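# Move an unpowered robot arm to the other desk

## Task

Carry the unpowered 5.7 kg spare arm, whose joints hang loose, from its desk and set it lying on the other desk. At the end it must be at rest with nothing sticking out past any desk edge and must stay put without the robot holding it. No part of it may drop freely more than a few centimetres. The robot must release it and back away, and must not tip over or finish leaning.

## Robot and tools

Robot: a wheeled base with a column, a tilting head and two six-joint arms (left, right), each with a two-finger gripper. Folded, it measures 0.73 m long, 0.62 m wide and 1.88 m tall, and its front sits 0.40 m ahead of the column. The base drives forward/back and turns in place. It cannot move sideways.

Frames: the base frame has its origin on the floor below the column, between the drive wheels, with x forward, y to the left and z up. Results give left_hand and right_hand in this frame, in metres. Each is the point where the fingers meet, and the fingertips extend 8 mm past it. The hand's z axis runs along the fingers and its y axis across the opening. The odometry frame is the base frame as it stood at the start. base_odometry counts wheel turns only, so slipping looks like travel. Heading is positive to the left. If turned_by_wheels and turned_by_imu disagree by more than about 4 % and by at least 0.05 rad, the base hit something or slipped. base_tilt is in degrees, positive when leaning forward or right, with a fixed offset of about 1 degree.

execute_actions: "actions" is a list holding one action, or nothing (an empty list only reports state and images). An action can contain "base", "joints" and "speeds", and its motions start together. "base" takes one command: {"translate_m": d}, a relative drive of d metres from the current spot (forward positive, -3 to 3), or {"rotate_rad": d}, a relative turn (counter-clockwise from above positive, -3.2 to 3.2). "joints" maps joint names to absolute targets: head_tilt_rad -0.61 to 1.308 (0 is roughly level, positive tilts down). For each arm: left_/right_joint1_rad -2.879 to 2.879, joint2 0 to 3.141, joint3 0 to 3.019, joint4 -1.692 to 1.57, joint5 -1.57 to 1.57 (positive swings the hand to the robot's right), joint6 -2.094 to 2.094 (hand roll, clockwise from behind is positive). left_gripper_m and right_gripper_m run 0 to 0.093 and give the fingertip gap in metres. "speeds" caps this action's translate_m (0.05 to 0.8 m/s) or rotate_rad (0.1 to 1 rad/s). It has no effect on arms. "cameras" picks images from cam_head_left, cam_head_right, cam_left_wrist, cam_right_wrist, nav_camera or "all". Leaving it out gives all of them, and [] gives none. A bad key or an out-of-range value rejects the whole call. A joint you leave out may keep pushing toward its earlier target.

wait: "seconds" from 0 to 10. Nothing new is commanded, and it returns the state and images.
zoom_image: "camera" plus "region" [x0, y0, x1, y1] in pixels of that camera's latest image, with the origin at the top left and at most 504x504.
finished_scene: "scene" is the number of the current scene. It is final, and the result reports success.

Arm geometry (approximate): with joint1 at -1.57 (left) or 1.57 (right) and joints 5 and 6 at 0, the arm lies in a forward-facing vertical plane 0.23 m to the side of the column. Let a = j2 - 0.35, b = 1.05 + j2 - j3 and c = b - j4, where c = 1.57 means the fingers point straight down. The hand point is then 0.12 + 0.39 sin a + 0.38 cos b + 0.25 cos c ahead of the column and 1.46 + 0.39 cos a - 0.38 sin b - 0.25 sin c above the floor. Example: j2, j3, j4 = 0.93, 0.78, 0.14 gives 0.60 m ahead and 1.21 m up. The real hand tends to sit up to about 5 cm lower and closer, or about 12 cm with a heavy or far-out load. An empty hand reaches roughly 1 m from the shoulder and no lower than 0.47 m, so the floor is out of reach.

Loads with fingers pointing down: 3.2 kg at about 0.4 m ahead and 0.65–1.2 m up. 2 kg out to 0.6 m ahead. 1 kg out to 0.8 m ahead at 0.9–1.2 m up. One gripper holds about 2–6 kg depending on friction. The 5.7 kg arm therefore likely needs both hands or support, held close and low. Overloaded arms, or loaded arms with fingers flatter than about 1.2 rad below horizontal, sag and report time_out/off_target.

Gripper: the fingers are 7 cm long, and their outer width is the opening plus 1 cm at the tips and plus 5 cm at the base. The housing is 10 x 7 cm, and the wrist camera sticks out 11 cm on one side. To grip, command an opening smaller than the object, so off_target is normal. If the reading stays at least 0.002 m above the target, something is held. Small moves under about 0.03 rad (0.08 for joints 2 and 3) may not happen. For gentle contact, step about 0.05 rad per call from your last target.

Status: "done" means within tolerance. "off_target" means it stopped short and may still push. "time_out" means a blocked arm keeps a nearby target and resumes if freed. "contact_stop" is base only, after a wheel stall: back up 0.05 m before retrying or turning. "joint command not followed" means a self-collision check held the arm back. Undo the joints from that first action by at least 0.05 rad, or move the other arm away. To relieve a pushing arm, resend its reported positions, but a loaded arm sinks about 1 cm per kg each time. on_its_own lists what acts without a command, and "held at" is a target.

Avoid: the arms hitting or pressing on each other (this can end the run), arms near the centreline, a desk top running into the column (back off 0.05 m), and sustained hard base pushing, which turns the wheel motors off for 2 s (wheel_motors_off = 1). Watch the Motor temperatures line: MOTOR HOT from 85 °C, and at 100 °C an OVER-TEMPERATURE FAULT drops that arm and its load. motor_effort covers the wheels only, and positive means forward. Camera calibrations give K, distortion and T_world_to_cam relative to the base frame.

Each tool is called as name(argument=value, ...), one argument or row to a line, values as JSON.

## Session

execute_actions(
  actions=[],
)

Scene clock: 0.00 s.
Motor temperatures (°C, as the motors report them): left_arm=[27 25 26 29 28 28] | right_arm=[27 25 27 28 28 28]
base_odometry: x=+0.000 y=+0.000 heading=+0.000 (m, m, rad; odometry frame)
turned_by_wheels: +0.000 (rad since the last result)
turned_by_imu: +0.000 (rad since the last result)
base_tilt: forward=+0.3 right=-0.5 (deg)
base_status: not commanded
joint_positions: head_tilt_rad=+0.878 left_joint1_rad=-1.575 left_joint2_rad=+0.875 left_joint3_rad=+0.381 left_joint4_rad=-0.962 left_joint5_rad=-0.055 left_joint6_rad=+0.047 left_gripper_m=+0.094 right_joint1_rad=+1.561 right_joint2_rad=+0.884 right_joint3_rad=+0.386 right_joint4_rad=-0.918 right_joint5_rad=+0.040 right_joint6_rad=-0.053 right_gripper_m=+0.094
joint_status: not commanded
wheel_motors_off: 0
motor_effort: left_wheel=+2 right_wheel=-1 (%)
left_hand: x=+0.1324 y=+0.2332 z=+1.2604 quat_wxyz=(+0.449, -0.035, -0.893, -0.013) (m; base frame)
right_hand: x=+0.1396 y=-0.2344 z=+1.2508 quat_wxyz=(+0.432, +0.028, -0.901, +0.009) (m; base frame)
pictures: cam_head_left, cam_head_right, cam_left_wrist, cam_right_wrist, nav_camera
Images, in order (width x height): cam_head_left 896x504, cam_head_right 896x504, cam_left_wrist 616x616, cam_right_wrist 616x616, nav_camera 896x504.

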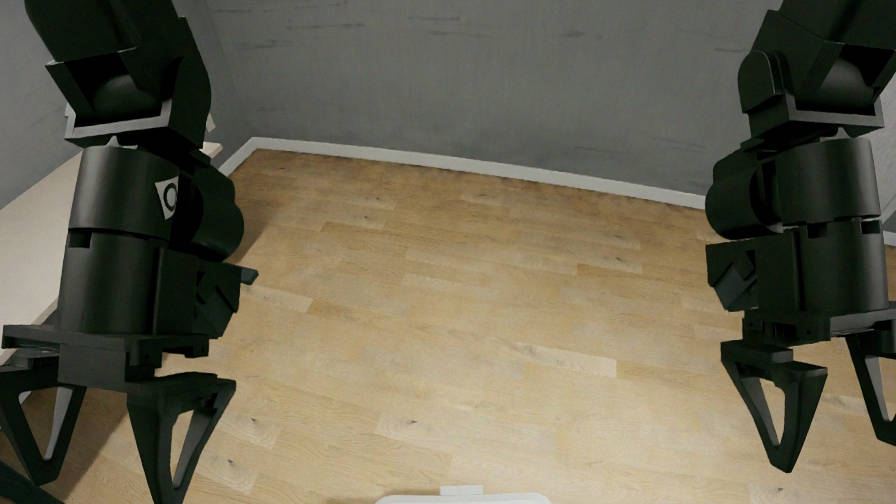

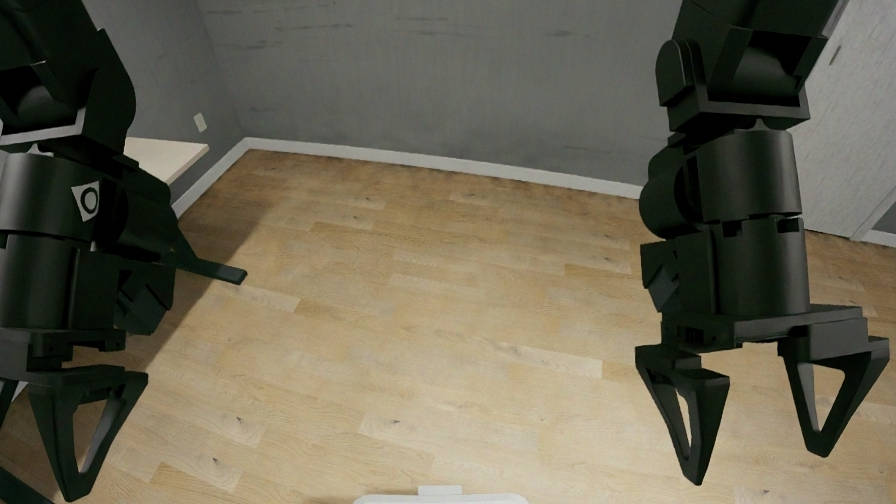

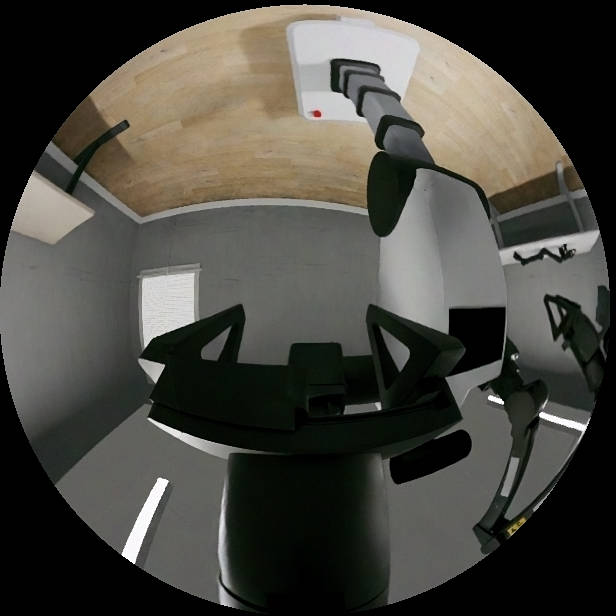

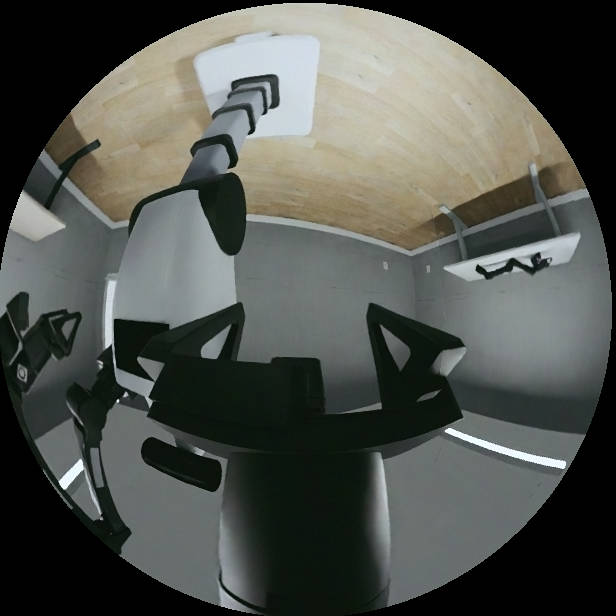

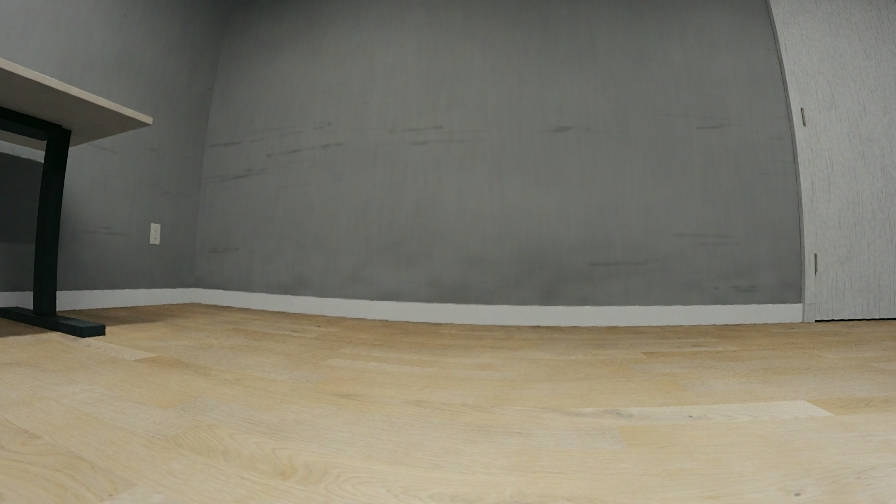

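execute_actions(
  actions=[
    {"base":{"rotate_rad":-1.9},"joints":{"head_tilt_rad":0.55}},
  ],
  cameras=["cam_head_left","cam_head_right","nav_camera"],
)

Scene clock: 5.43 s.
Motor temperatures (°C, as the motors report them): left_arm=[27 26 26 29 28 28] | right_arm=[27 25 27 28 28 28]
base_odometry: x=+0.000 y=+0.000 heading=-1.900 (m, m, rad; odometry frame)
turned_by_wheels: -1.900 (rad since the last result)
turned_by_imu: -1.918 (rad since the last result)
base_tilt: forward=+0.1 right=-0.2 (deg)
base_status: done
joint_positions: head_tilt_rad=+0.568 left_joint1_rad=-1.575 left_joint2_rad=+0.875 left_joint3_rad=+0.381 left_joint4_rad=-0.962 left_joint5_rad=-0.055 left_joint6_rad=+0.047 left_gripper_m=+0.094 right_joint1_rad=+1.561 right_joint2_rad=+0.884 right_joint3_rad=+0.386 right_joint4_rad=-0.918 right_joint5_rad=+0.040 right_joint6_rad=-0.053 right_gripper_m=+0.094
joint_status: all done
wheel_motors_off: 0
motor_effort: left_wheel=+0(36) right_wheel=+0(26) (%)
left_hand: x=+0.1324 y=+0.2332 z=+1.2604 quat_wxyz=(+0.449, -0.035, -0.893, -0.013) (m; base frame)
right_hand: x=+0.1396 y=-0.2344 z=+1.2508 quat_wxyz=(+0.432, +0.028, -0.901, +0.009) (m; base frame)
pictures: cam_head_left, cam_head_right, nav_camera
camera_calibration (this result's frames):
cam_head_left: T_world_to_cam=[[-0.00409402, -0.999936, -0.0105338, 0.0450039], [-0.474158, 0.0112155, -0.880368, 1.37812], [0.88043, 0.00139042, -0.474174, 0.624218], [0, 0, 0, 1]] pos_world=[0.10405, 0.0286768, 1.50971]
cam_head_right: T_world_to_cam=[[-0.0153083, -0.999825, -0.0107593, -0.0233347], [-0.466315, 0.0166576, -0.884462, 1.37854], [0.884486, -0.00852243, -0.466489, 0.607226], [0, 0, 0, 1]] pos_world=[0.105393, -0.0411187, 1.50228]
Images, in order (width x height): cam_head_left 896x504, cam_head_right 896x504, nav_camera 896x504.

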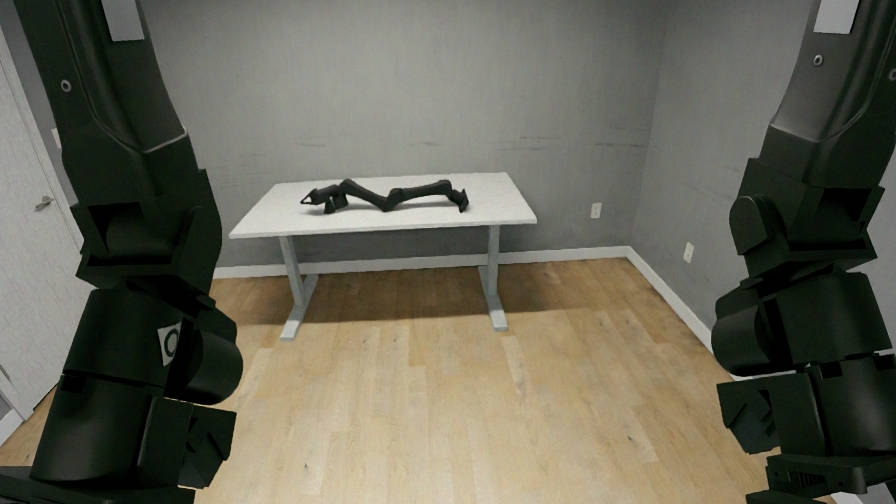

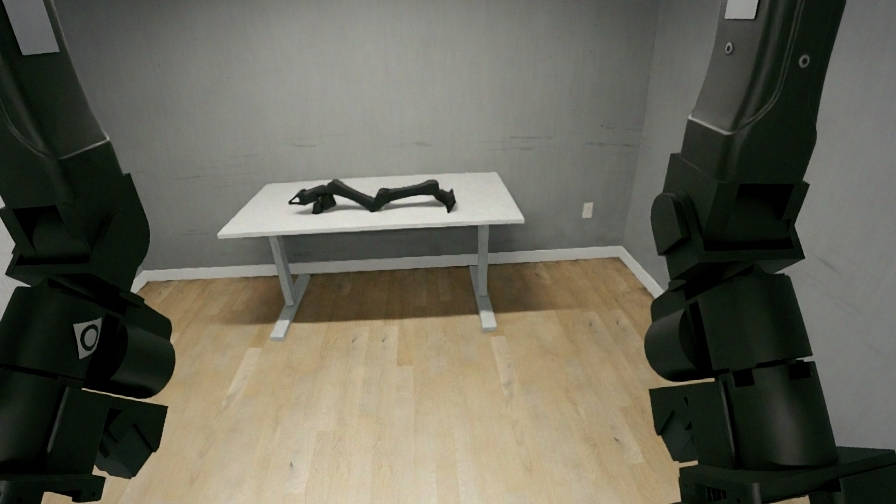

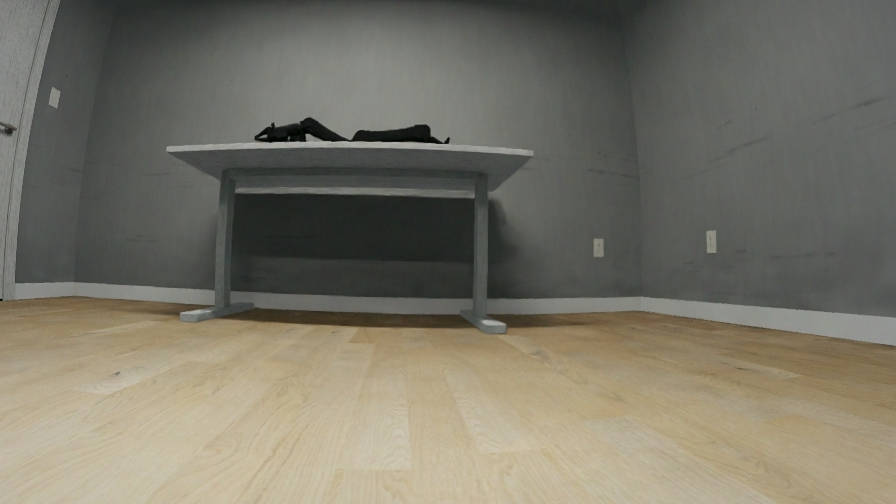

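execute_actions(
  actions=[
    {"base":{"rotate_rad":0.265},"joints":{"left_joint1_rad":-1.57,"left_joint2_rad":1.47,"left_joint3_rad":0.89,"left_joint4_rad":0.06,"left_joint5_rad":0,"left_joint6_rad":0,"right_joint1_rad":1.57,"right_joint2_rad":1.47,"right_joint3_rad":0.89,"right_joint4_rad":0.06,"right_joint5_rad":0,"right_joint6_rad":0,"head_tilt_rad":0.8}},
  ],
  cameras=[],
)

execute_actions(
  actions=[
    {"base":{"translate_m":1.016}},
  ],
  cameras=[],
)

execute_actions(
  actions=[
    {"base":{"rotate_rad":-0.178}},
  ],
)

Scene clock: 27.53 s.
Motor temperatures (°C, as the motors report them): left_arm=[27 26 26 29 28 28] | right_arm=[27 26 27 28 28 28]
base_odometry: x=+0.000 y=+0.000 heading=-1.635 (m, m, rad; odometry frame)
turned_by_wheels: +0.265 (rad since the last result)
turned_by_imu: +0.268 (rad since the last result)
base_tilt: forward=+0.0 right=-0.3 (deg)
base_status: done
joint_positions: head_tilt_rad=+0.802 left_joint1_rad=-1.575 left_joint2_rad=+1.475 left_joint3_rad=+0.888 left_joint4_rad=+0.047 left_joint5_rad=-0.002 left_joint6_rad=+0.006 left_gripper_m=+0.094 right_joint1_rad=+1.569 right_joint2_rad=+1.472 right_joint3_rad=+0.894 right_joint4_rad=+0.050 right_joint5_rad=+0.001 right_joint6_rad=-0.006 right_gripper_m=+0.094
joint_status: all done
wheel_motors_off: 0
motor_effort: left_wheel=-1(25) right_wheel=+1(22) (%)
left_hand: x=+0.4439 y=+0.2224 z=+0.9938 quat_wxyz=(+0.008, -0.004, -1.000, +0.001) (m; base frame)
right_hand: x=+0.4497 y=-0.2268 z=+0.9946 quat_wxyz=(+0.002, +0.002, -1.000, +0.001) (m; base frame)
pictures: none
No camera images: the call's "cameras" was empty. Leave "cameras" out to get every camera's image.

Scene clock: 30.90 s.
Motor temperatures (°C, as the motors report them): left_arm=[27 26 26 29 28 28] | right_arm=[27 26 27 28 28 28]
base_odometry: x=-0.066 y=-1.014 heading=-1.635 (m, m, rad; odometry frame)
turned_by_wheels: +0.000 (rad since the last result)
turned_by_imu: -0.004 (rad since the last result)
base_tilt: forward=+0.1 right=-0.4 (deg)
base_status: done
joint_positions: head_tilt_rad=+0.803 left_joint1_rad=-1.575 left_joint2_rad=+1.473 left_joint3_rad=+0.892 left_joint4_rad=+0.049 left_joint5_rad=-0.002 left_joint6_rad=+0.006 left_gripper_m=+0.094 right_joint1_rad=+1.569 right_joint2_rad=+1.471 right_joint3_rad=+0.893 right_joint4_rad=+0.051 right_joint5_rad=+0.001 right_joint6_rad=-0.006 right_gripper_m=+0.094
joint_status: not commanded
wheel_motors_off: 0
motor_effort: left_wheel=+0(41) right_wheel=+0(51) (%)
left_hand: x=+0.4471 y=+0.2224 z=+0.9942 quat_wxyz=(+0.005, -0.004, -1.000, +0.001) (m; base frame)
right_hand: x=+0.4498 y=-0.2268 z=+0.9949 quat_wxyz=(+0.001, +0.002, -1.000, +0.001) (m; base frame)
pictures: none
No camera images: the call's "cameras" was empty. Leave "cameras" out to get every camera's image.

Scene clock: 32.13 s.
Motor temperatures (°C, as the motors report them): left_arm=[27 27 26 29 28 28] | right_arm=[27 26 27 28 28 28]
base_odometry: x=-0.066 y=-1.014 heading=-1.812 (m, m, rad; odometry frame)
turned_by_wheels: -0.177 (rad since the last result)
turned_by_imu: -0.177 (rad since the last result)
base_tilt: forward=+0.2 right=-0.4 (deg)
base_status: done
joint_positions: head_tilt_rad=+0.803 left_joint1_rad=-1.575 left_joint2_rad=+1.473 left_joint3_rad=+0.892 left_joint4_rad=+0.049 left_joint5_rad=-0.002 left_joint6_rad=+0.006 left_gripper_m=+0.094 right_joint1_rad=+1.569 right_joint2_rad=+1.471 right_joint3_rad=+0.893 right_joint4_rad=+0.051 right_joint5_rad=+0.001 right_joint6_rad=-0.006 right_gripper_m=+0.094
joint_status: not commanded
wheel_motors_off: 0
motor_effort: left_wheel=+0(33) right_wheel=-1(39) (%)
left_hand: x=+0.4471 y=+0.2224 z=+0.9942 quat_wxyz=(+0.005, -0.004, -1.000, +0.001) (m; base frame)
right_hand: x=+0.4498 y=-0.2267 z=+0.9949 quat_wxyz=(+0.001, +0.002, -1.000, +0.001) (m; base frame)
pictures: cam_head_left, cam_head_right, cam_left_wrist, cam_right_wrist, nav_camera
camera_calibration (this result's frames):
cam_head_left: T_world_to_cam=[[-0.00643178, -0.999936, -0.00929265, 0.0432095], [-0.665918, 0.0112155, -0.745941, 1.18069], [0.745997, 0.00139042, -0.665948, 0.926271], [0, 0, 0, 1]] pos_world=[0.0955228, 0.0286768, 1.49797]
cam_head_right: T_world_to_cam=[[-0.017391, -0.999825, -0.00690364, -0.0291682], [-0.659242, 0.0166576, -0.751746, 1.1838], [0.75173, -0.00852243, -0.659417, 0.910973], [0, 0, 0, 1]] pos_world=[0.0950996, -0.0411187, 1.49043]
cam_left_wrist: T_world_to_cam=[[-0.0121757, -0.999921, -0.00327253, 0.22859], [-0.803847, 0.0078416, 0.594784, -0.232295], [-0.594711, 0.00987255, -0.803879, 1.18549], [0, 0, 0, 1]] pos_world=[0.52108, 0.21869, 1.09191]
cam_right_wrist: T_world_to_cam=[[0.00520735, -0.999985, 0.00176985, -0.228385], [-0.803809, -0.00313291, 0.59488, -0.230552], [-0.594865, -0.00452037, -0.803813, 1.1874], [0, 0, 0, 1]] pos_world=[0.522211, -0.223736, 1.092]
Images, in order (width x height): cam_head_left 896x504, cam_head_right 896x504, cam_left_wrist 616x616, cam_right_wrist 616x616, nav_camera 896x504.

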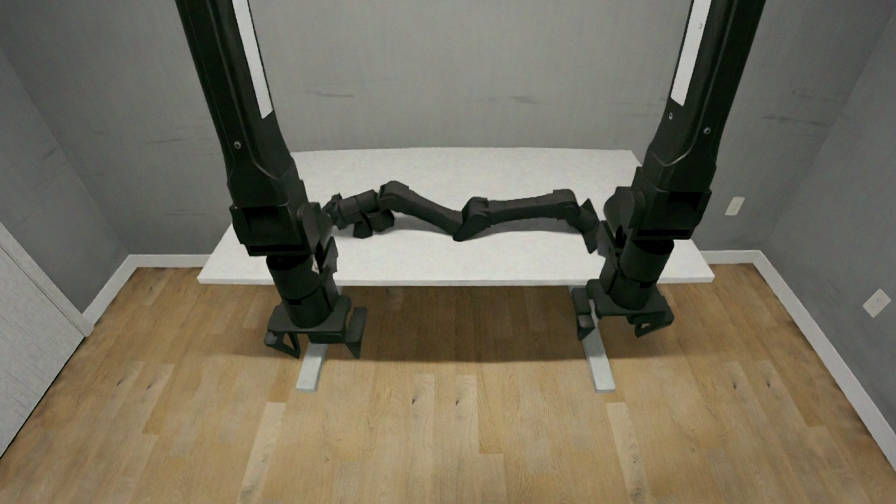

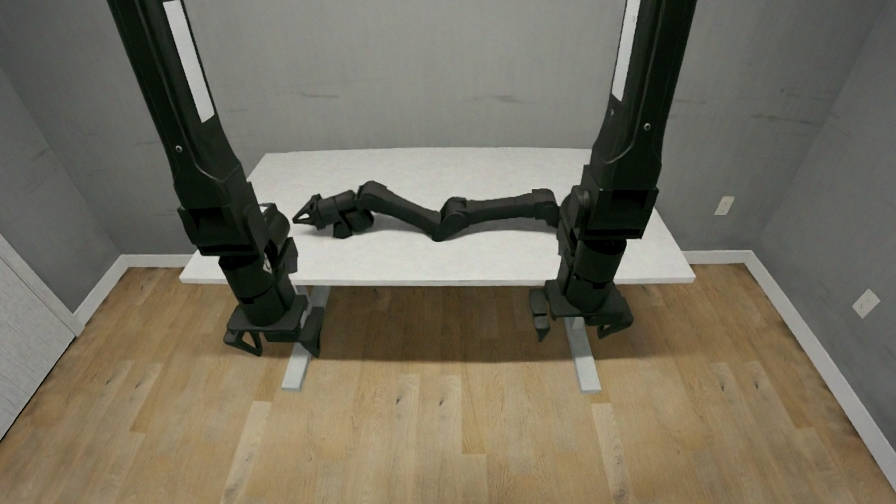

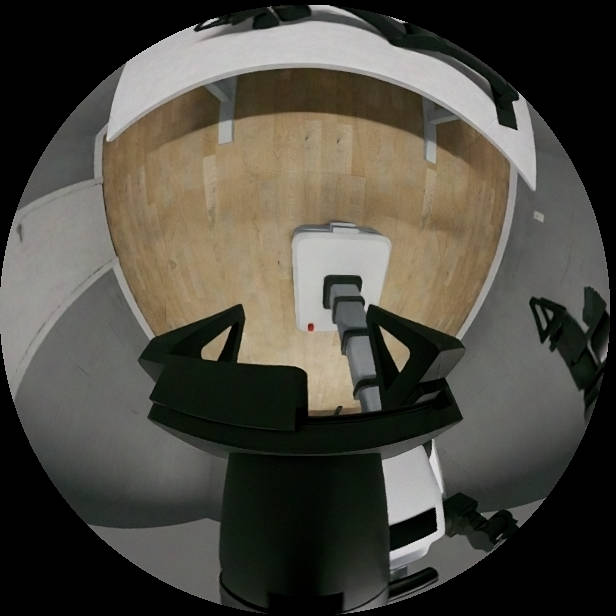

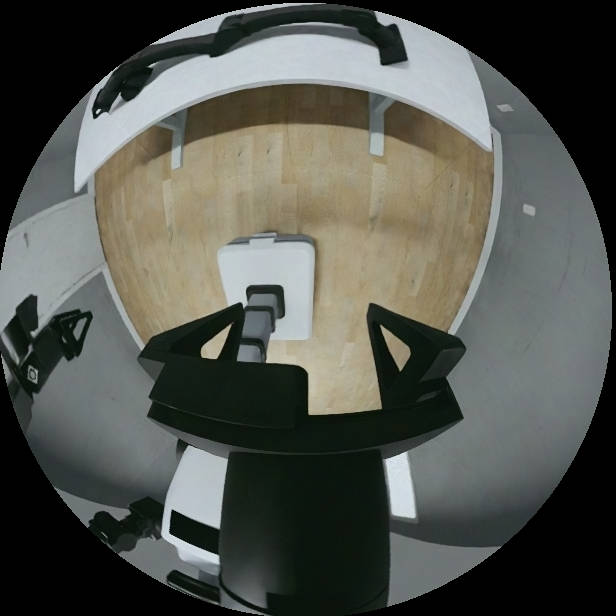

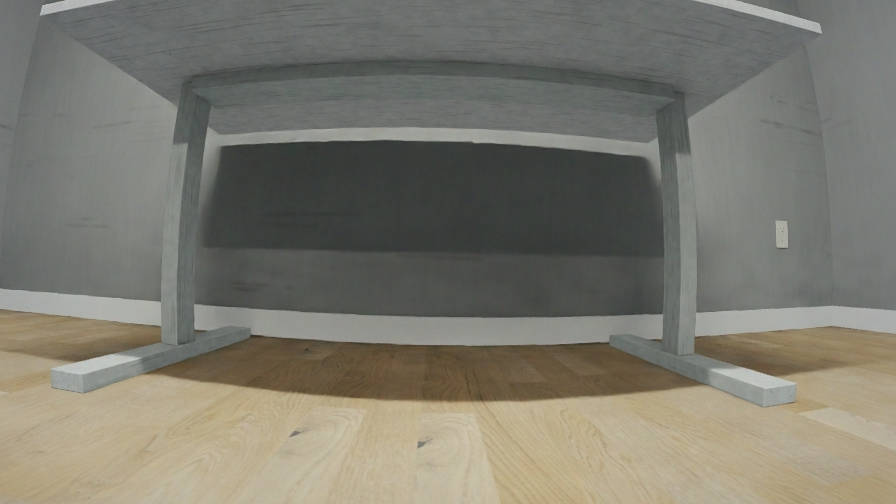

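zoom_image(
  camera="cam_head_left",
  region=[300, 150, 640, 290],
)

zoom_image(
  camera="cam_head_right",
  region=[260, 150, 600, 290],
)

Region (300, 150, 640, 290) of cam_head_left's 896x504 image, scaled by 1.482, with more detail than that image has; it fills the top 208 rows of this view, and the rest is white.

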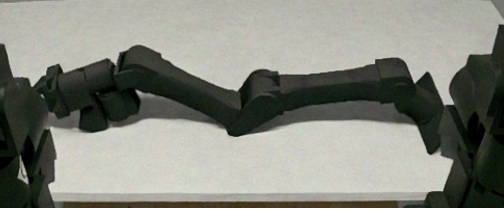

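Region (260, 150, 600, 290) of cam_head_right's 896x504 image, scaled by 1.482, with more detail than that image has; it fills the top 208 rows of this view, and the rest is white.

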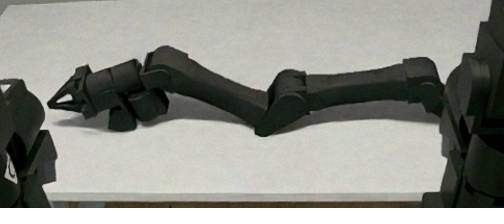

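execute_actions(
  actions=[
    {"base":{"translate_m":0.5},"joints":{"left_joint6_rad":1.57,"right_joint6_rad":-1.57,"head_tilt_rad":1.1},"speeds":{"translate_m":0.3}},
  ],
)

Scene clock: 63.70 s.
Motor temperatures (°C, as the motors report them): left_arm=[27 28 26 29 28 28] | right_arm=[27 28 27 28 28 28]
base_odometry: x=-0.185 y=-1.500 heading=-1.813 (m, m, rad; odometry frame)
turned_by_wheels: +0.000 (rad since the last result)
turned_by_imu: -0.002 (rad since the last result)
base_tilt: forward=+0.1 right=-0.4 (deg)
base_status: done
joint_positions: head_tilt_rad=+1.099 left_joint1_rad=-1.575 left_joint2_rad=+1.473 left_joint3_rad=+0.891 left_joint4_rad=+0.049 left_joint5_rad=-0.002 left_joint6_rad=+1.563 left_gripper_m=+0.094 right_joint1_rad=+1.569 right_joint2_rad=+1.471 right_joint3_rad=+0.891 right_joint4_rad=+0.051 right_joint5_rad=+0.001 right_joint6_rad=-1.563 right_gripper_m=+0.094
joint_status: all done
wheel_motors_off: 0
motor_effort: left_wheel=+0(43) right_wheel=+0(48) (%)
left_hand: x=+0.4465 y=+0.2224 z=+0.9943 quat_wxyz=(+0.003, -0.705, -0.709, +0.004) (m; base frame)
right_hand: x=+0.4483 y=-0.2267 z=+0.9950 quat_wxyz=(+0.003, +0.704, -0.710, -0.001) (m; base frame)
pictures: cam_head_left, cam_head_right, cam_left_wrist, cam_right_wrist, nav_camera
camera_calibration (this result's frames):
cam_head_left: T_world_to_cam=[[-0.00886771, -0.999936, -0.00700606, 0.03981], [-0.854917, 0.0112155, -0.518644, 0.8401], [0.518689, 0.00139042, -0.854962, 1.22872], [0, 0, 0, 1]] pos_world=[0.0812454, 0.0286768, 1.4865]
cam_head_right: T_world_to_cam=[[-0.0186495, -0.999825, -0.0015172, -0.0374004], [-0.85023, 0.0166576, -0.526147, 0.845929], [0.52608, -0.00852243, -0.850392, 1.21636], [0, 0, 0, 1]] pos_world=[0.078635, -0.0411187, 1.47941]
cam_left_wrist: T_world_to_cam=[[-0.999987, -0.00147269, 0.00485337, 0.439492], [0.0016516, 0.810207, 0.586141, -0.76238], [-0.00479544, 0.586142, -0.810194, 0.799975], [0, 0, 0, 1]] pos_world=[0.444582, 0.149434, 1.09286]
cam_right_wrist: T_world_to_cam=[[0.999953, -0.00803418, -0.00550204, -0.442256], [-0.0031839, -0.803735, 0.594979, -0.772287], [-0.00920235, -0.594934, -0.803722, 0.790068], [0, 0, 0, 1]] pos_world=[0.447046, -0.154229, 1.09206]
Images, in order (width x height): cam_head_left 896x504, cam_head_right 896x504, cam_left_wrist 616x616, cam_right_wrist 616x616, nav_camera 896x504.

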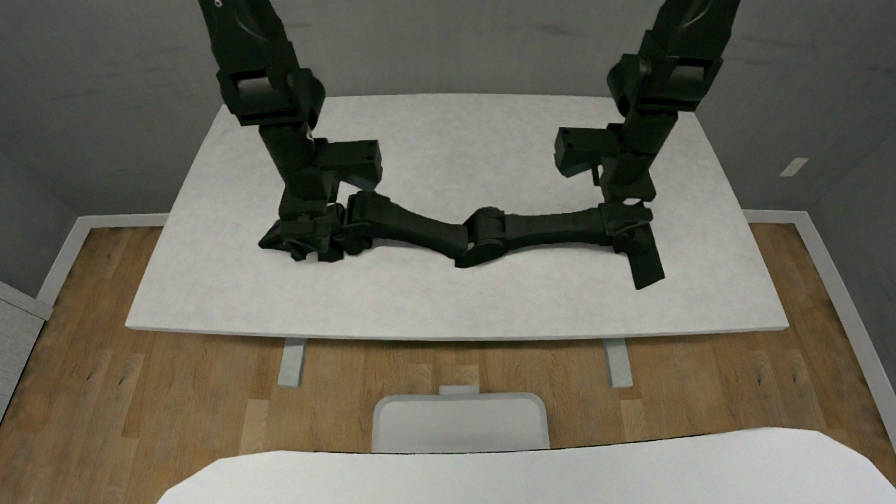

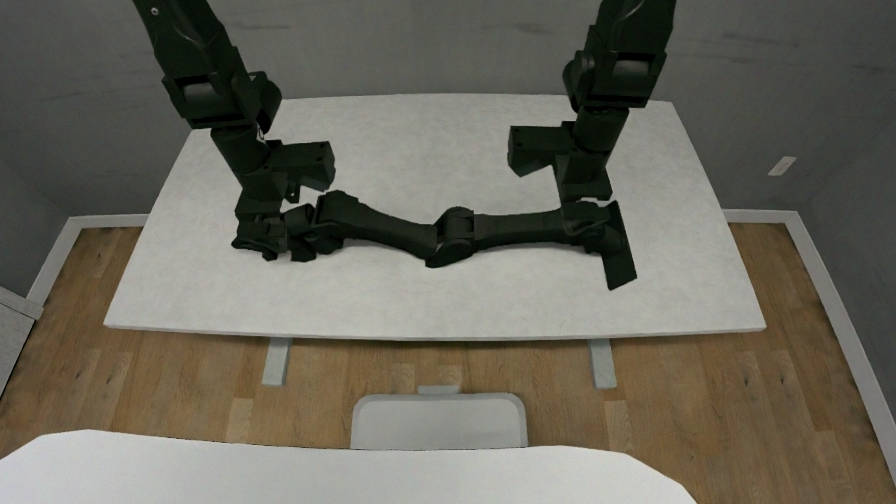

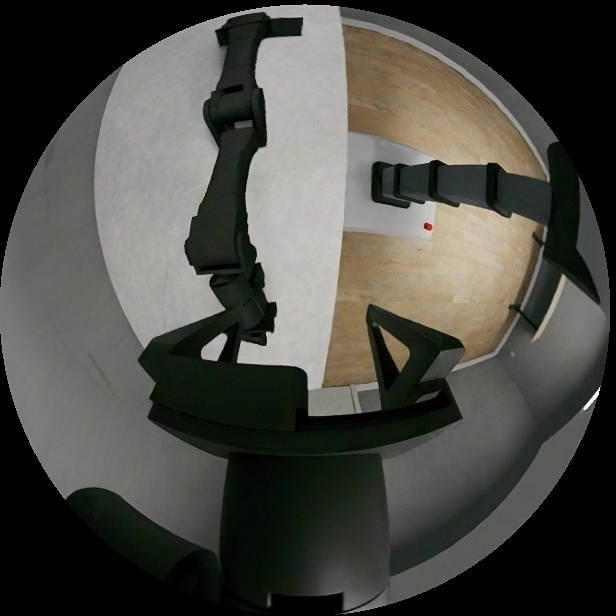

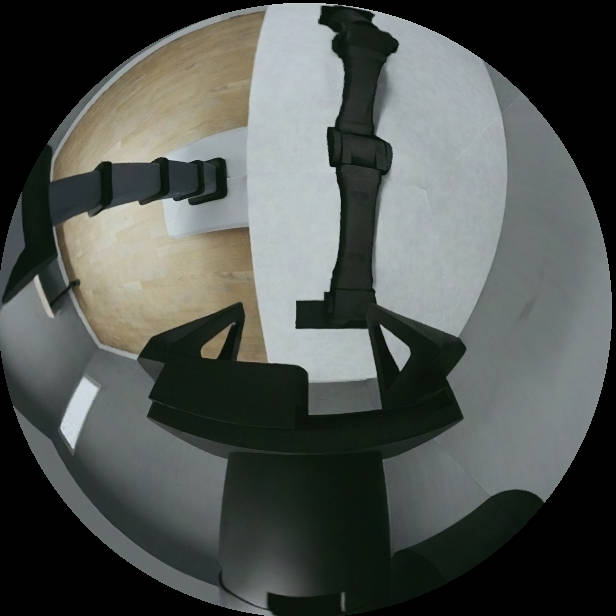

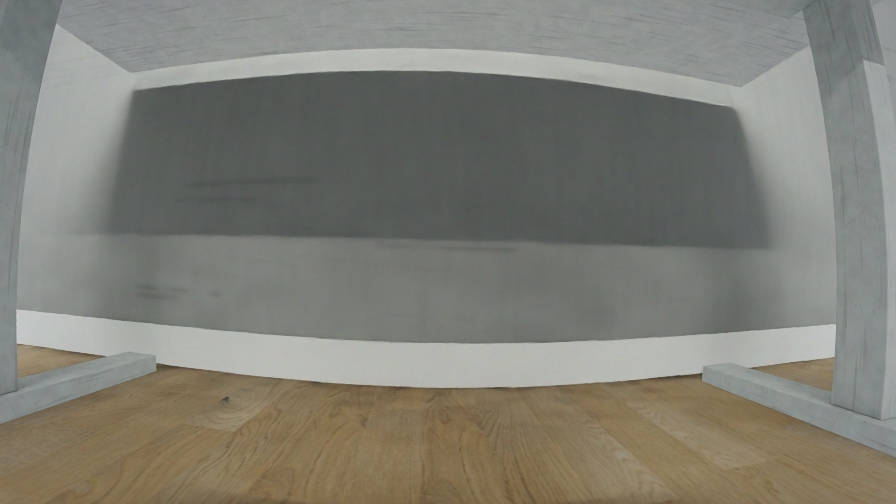

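execute_actions(
  actions=[
    {"base":{"translate_m":0.10},"joints":{"left_joint1_rad":-1.69,"right_joint1_rad":1.51,"left_joint2_rad":1.70,"left_joint3_rad":1.05,"left_joint4_rad":0.13,"right_joint2_rad":1.70,"right_joint3_rad":1.05,"right_joint4_rad":0.13},"speeds":{"translate_m":0.1}},
  ],
)

Scene clock: 90.13 s.
Motor temperatures (°C, as the motors report them): left_arm=[27 28 26 29 28 28] | right_arm=[27 29 27 28 28 28]
base_odometry: x=-0.209 y=-1.597 heading=-1.813 (m, m, rad; odometry frame)
turned_by_wheels: +0.000 (rad since the last result)
turned_by_imu: +0.000 (rad since the last result)
base_tilt: forward=+0.1 right=-0.4 (deg)
base_status: done
joint_positions: head_tilt_rad=+1.100 left_joint1_rad=-1.702 left_joint2_rad=+1.708 left_joint3_rad=+1.050 left_joint4_rad=+0.123 left_joint5_rad=+0.000 left_joint6_rad=+1.563 left_gripper_m=+0.094 right_joint1_rad=+1.504 right_joint2_rad=+1.708 right_joint3_rad=+1.051 right_joint4_rad=+0.126 right_joint5_rad=+0.000 right_joint6_rad=-1.564 right_gripper_m=+0.094
joint_status: all done
wheel_motors_off: 0
motor_effort: left_wheel=+1(35) right_wheel=+0(36) (%)
left_hand: x=+0.4433 y=+0.1389 z=+0.9165 quat_wxyz=(-0.036, -0.726, -0.685, +0.044) (m; base frame)
right_hand: x=+0.4469 y=-0.2694 z=+0.9130 quat_wxyz=(+0.023, +0.692, -0.721, +0.018) (m; base frame)
pictures: cam_head_left, cam_head_right, cam_left_wrist, cam_right_wrist, nav_camera
camera_calibration (this result's frames):
cam_head_left: T_world_to_cam=[[-0.00887125, -0.999936, -0.00700158, 0.0398032], [-0.855179, 0.0112155, -0.518212, 0.839447], [0.518257, 0.00139042, -0.855224, 1.22914], [0, 0, 0, 1]] pos_world=[0.0812184, 0.0286768, 1.48648]
cam_head_right: T_world_to_cam=[[-0.0186503, -0.999825, -0.00150777, -0.0374149], [-0.850496, 0.0166576, -0.525717, 0.845281], [0.525651, -0.00852243, -0.850658, 1.21679], [0, 0, 0, 1]] pos_world=[0.0786044, -0.0411187, 1.47939]
cam_left_wrist: T_world_to_cam=[[-0.998035, 0.0625795, 0.00302055, 0.428402], [0.055963, 0.868764, 0.492055, -0.595032], [0.0281684, 0.491257, -0.870559, 0.839746], [0, 0, 0, 1]] pos_world=[0.437206, 0.0776016, 1.02254]
cam_right_wrist: T_world_to_cam=[[0.999148, -0.0406926, -0.00681477, -0.44884], [-0.0269694, -0.769129, 0.638524, -0.777582], [-0.0312247, -0.637797, -0.769572, 0.665879], [0, 0, 0, 1]] pos_world=[0.448279, -0.19163, 1.00589]
Images, in order (width x height): cam_head_left 896x504, cam_head_right 896x504, cam_left_wrist 616x616, cam_right_wrist 616x616, nav_camera 896x504.

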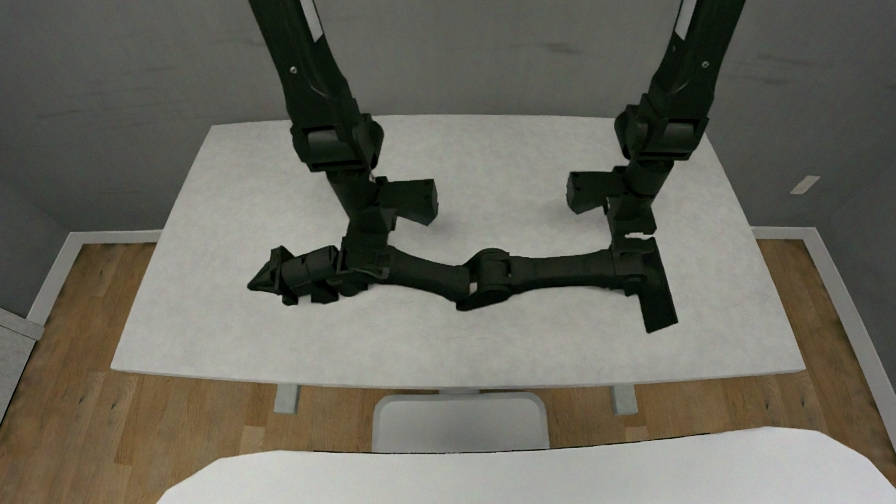

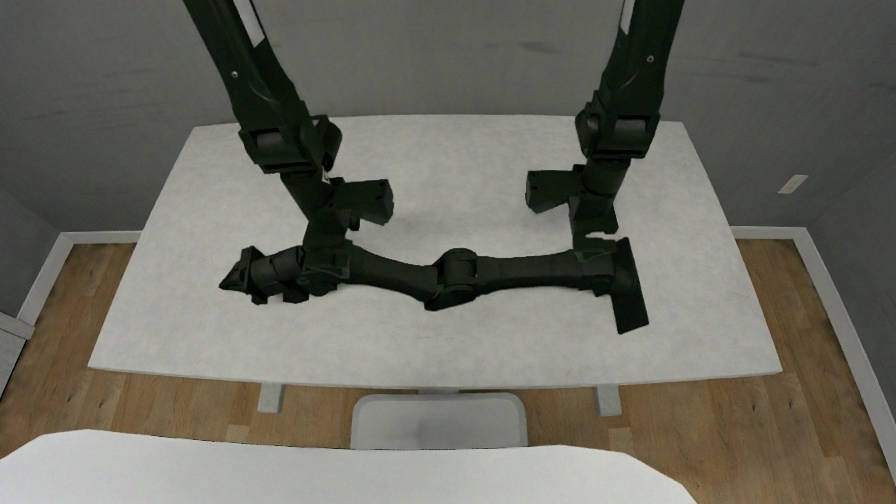

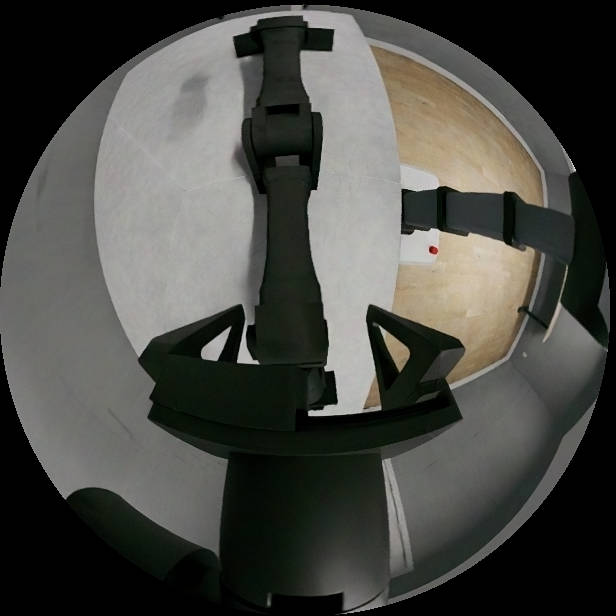

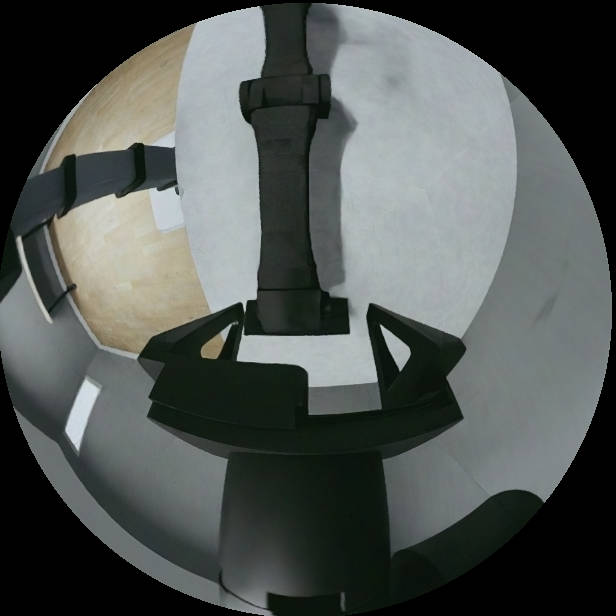

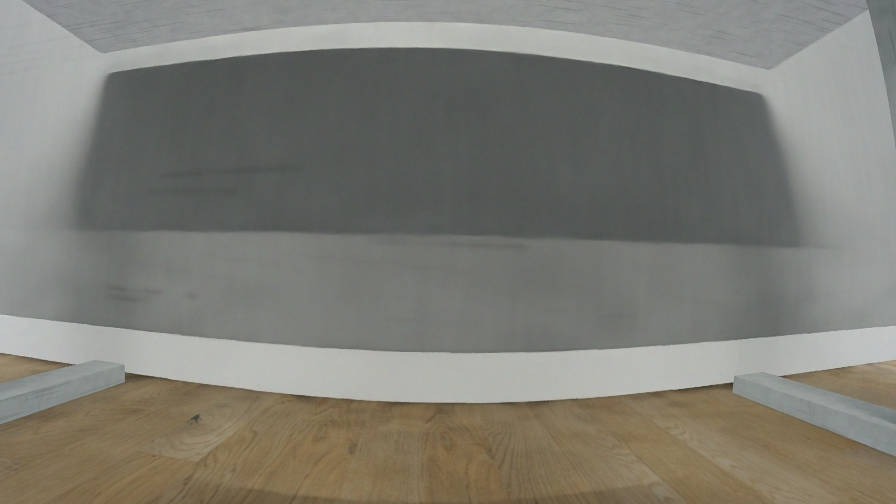

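execute_actions(
  actions=[
    {"joints":{"right_joint1_rad":1.53,"left_joint2_rad":1.856,"left_joint3_rad":1.22,"left_joint4_rad":0.115,"right_joint2_rad":1.868,"right_joint3_rad":1.14,"right_joint4_rad":0.208}},
  ],
  cameras=["cam_head_left","cam_left_wrist","cam_right_wrist"],
)

Scene clock: 101.57 s.
Motor temperatures (°C, as the motors report them): left_arm=[27 29 26 29 28 28] | right_arm=[27 29 27 28 28 28]
base_odometry: x=-0.209 y=-1.597 heading=-1.813 (m, m, rad; odometry frame)
turned_by_wheels: +0.000 (rad since the last result)
turned_by_imu: +0.000 (rad since the last result)
base_tilt: forward=+0.1 right=-0.4 (deg)
base_status: not commanded
joint_positions: head_tilt_rad=+1.100 left_joint1_rad=-1.701 left_joint2_rad=+1.857 left_joint3_rad=+1.217 left_joint4_rad=+0.121 left_joint5_rad=+0.003 left_joint6_rad=+1.563 left_gripper_m=+0.094 right_joint1_rad=+1.530 right_joint2_rad=+1.879 right_joint3_rad=+1.137 right_joint4_rad=+0.206 right_joint5_rad=+0.000 right_joint6_rad=-1.564 right_gripper_m=+0.094
joint_status: all done
wheel_motors_off: 0
motor_effort: left_wheel=+0(1) right_wheel=+0(1) (%)
left_hand: x=+0.4614 y=+0.1312 z=+0.8594 quat_wxyz=(-0.042, -0.726, -0.686, +0.040) (m; base frame)
right_hand: x=+0.4222 y=-0.2540 z=+0.8526 quat_wxyz=(+0.017, +0.697, -0.717, +0.008) (m; base frame)
pictures: cam_head_left, cam_left_wrist, cam_right_wrist
camera_calibration (this result's frames):
cam_head_left: T_world_to_cam=[[-0.00887125, -0.999936, -0.00700158, 0.0398032], [-0.855179, 0.0112155, -0.518211, 0.839447], [0.518257, 0.00139042, -0.855224, 1.22914], [0, 0, 0, 1]] pos_world=[0.0812184, 0.0286768, 1.48648]
cam_left_wrist: T_world_to_cam=[[-0.998142, 0.059663, -0.0123778, 0.460866], [0.0459633, 0.870581, 0.489874, -0.55499], [0.0400032, 0.488395, -0.871705, 0.789185], [0, 0, 0, 1]] pos_world=[0.453949, 0.0702334, 0.965516]
cam_right_wrist: T_world_to_cam=[[0.999536, -0.0277437, -0.0125372, -0.415993], [-0.0139605, -0.783623, 0.621079, -0.722158], [-0.0270555, -0.620616, -0.783648, 0.643028], [0, 0, 0, 1]] pos_world=[0.423115, -0.178367, 0.947209]
Images, in order (width x height): cam_head_left 896x504, cam_left_wrist 616x616, cam_right_wrist 616x616.

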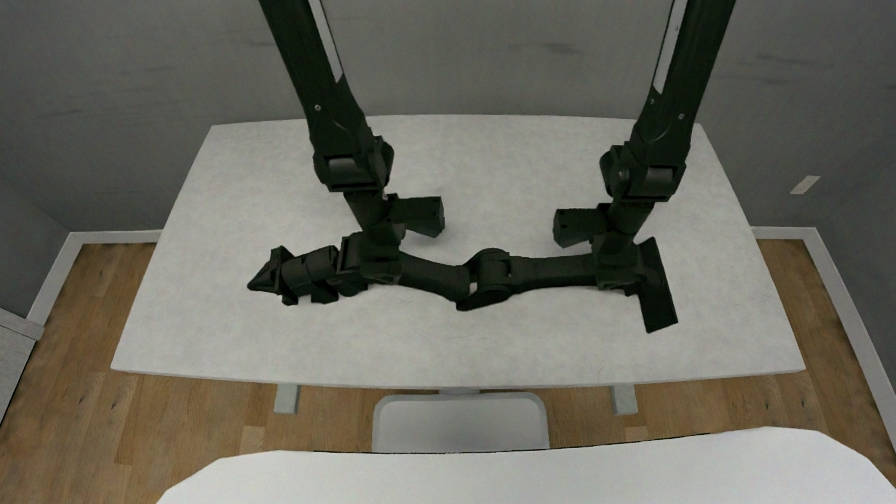

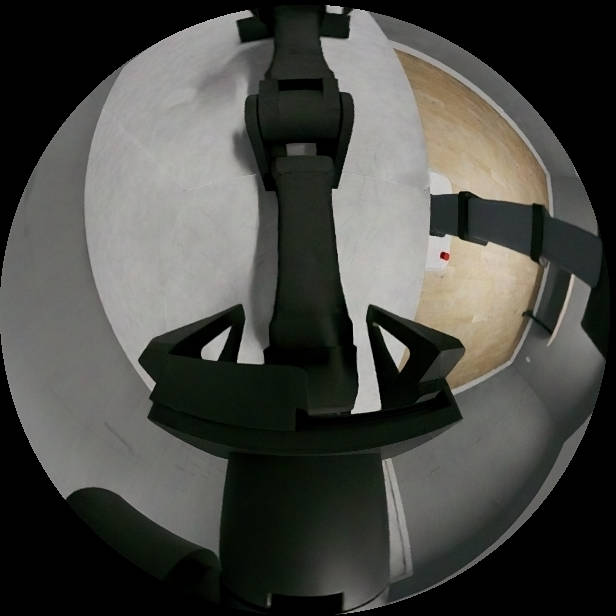

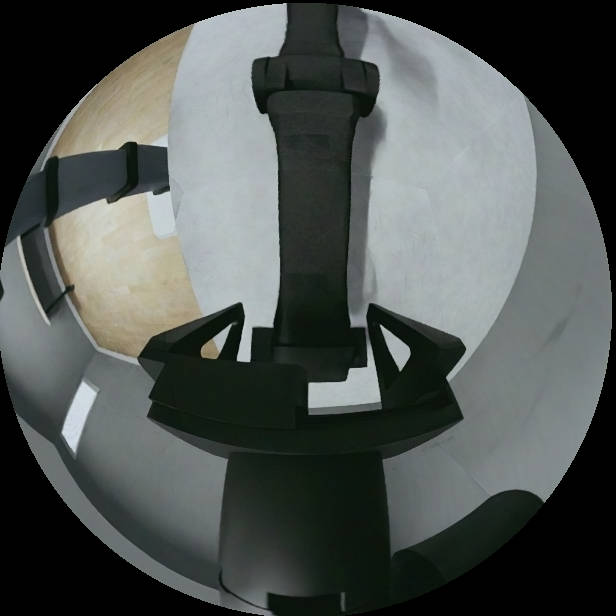

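execute_actions(
  actions=[
    {"joints":{"left_joint2_rad":1.96,"left_joint3_rad":1.315,"left_joint4_rad":0.125,"right_joint2_rad":1.968,"right_joint3_rad":1.265,"right_joint4_rad":0.185}},
  ],
  cameras=["cam_head_left","cam_left_wrist","cam_right_wrist"],
)

Scene clock: 107.67 s.
Motor temperatures (°C, as the motors report them): left_arm=[27 29 26 29 28 28] | right_arm=[27 29 27 28 28 28]
base_odometry: x=-0.209 y=-1.597 heading=-1.813 (m, m, rad; odometry frame)
turned_by_wheels: +0.000 (rad since the last result)
turned_by_imu: +0.000 (rad since the last result)
base_tilt: forward=+0.1 right=-0.3 (deg)
base_status: not commanded
joint_positions: head_tilt_rad=+1.100 left_joint1_rad=-1.702 left_joint2_rad=+1.952 left_joint3_rad=+1.314 left_joint4_rad=+0.118 left_joint5_rad=+0.003 left_joint6_rad=+1.563 left_gripper_m=+0.094 right_joint1_rad=+1.530 right_joint2_rad=+1.969 right_joint3_rad=+1.262 right_joint4_rad=+0.188 right_joint5_rad=-0.002 right_joint6_rad=-1.562 right_gripper_m=+0.094
joint_status: all done
wheel_motors_off: 0
motor_effort: left_wheel=+0(0) right_wheel=+0(1) (%)
left_hand: x=+0.4619 y=+0.1265 z=+0.8229 quat_wxyz=(-0.042, -0.726, -0.685, +0.040) (m; base frame)
right_hand: x=+0.4393 y=-0.2548 z=+0.8153 quat_wxyz=(+0.010, +0.697, -0.717, +0.013) (m; base frame)
pictures: cam_head_left, cam_left_wrist, cam_right_wrist
camera_calibration (this result's frames):
cam_head_left: T_world_to_cam=[[-0.00887125, -0.999936, -0.00700158, 0.0398032], [-0.855179, 0.0112155, -0.518211, 0.839447], [0.518257, 0.00139042, -0.855224, 1.22914], [0, 0, 0, 1]] pos_world=[0.0812184, 0.0286768, 1.48648]
cam_left_wrist: T_world_to_cam=[[-0.998103, 0.0605892, -0.0109475, 0.459857], [0.0474801, 0.870626, 0.489649, -0.533602], [0.0391986, 0.488201, -0.871851, 0.760193], [0, 0, 0, 1]] pos_world=[0.454521, 0.0655787, 0.929087]
cam_right_wrist: T_world_to_cam=[[0.999601, -0.0279116, 0.00424624, -0.447244], [-0.0245435, -0.784761, 0.619312, -0.693615], [-0.0139537, -0.61917, -0.785133, 0.609538], [0, 0, 0, 1]] pos_world=[0.438547, -0.179398, 0.910032]
Images, in order (width x height): cam_head_left 896x504, cam_left_wrist 616x616, cam_right_wrist 616x616.

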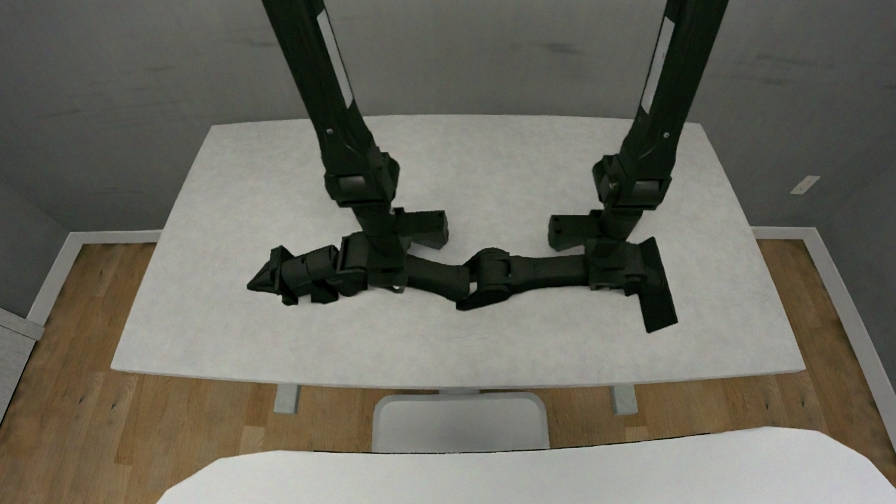

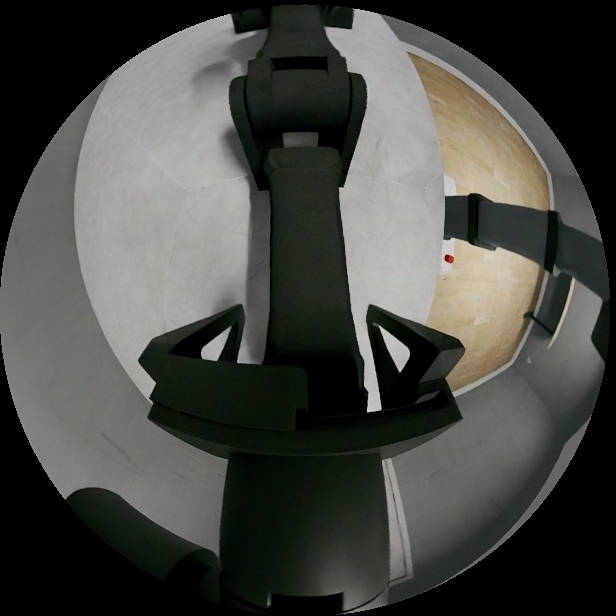

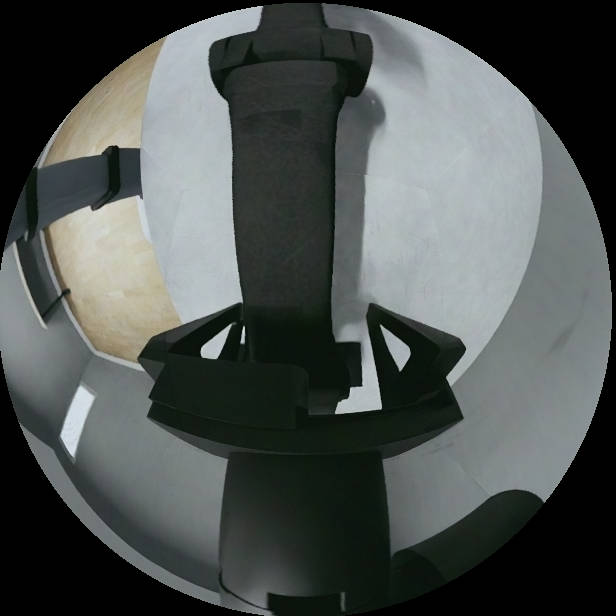

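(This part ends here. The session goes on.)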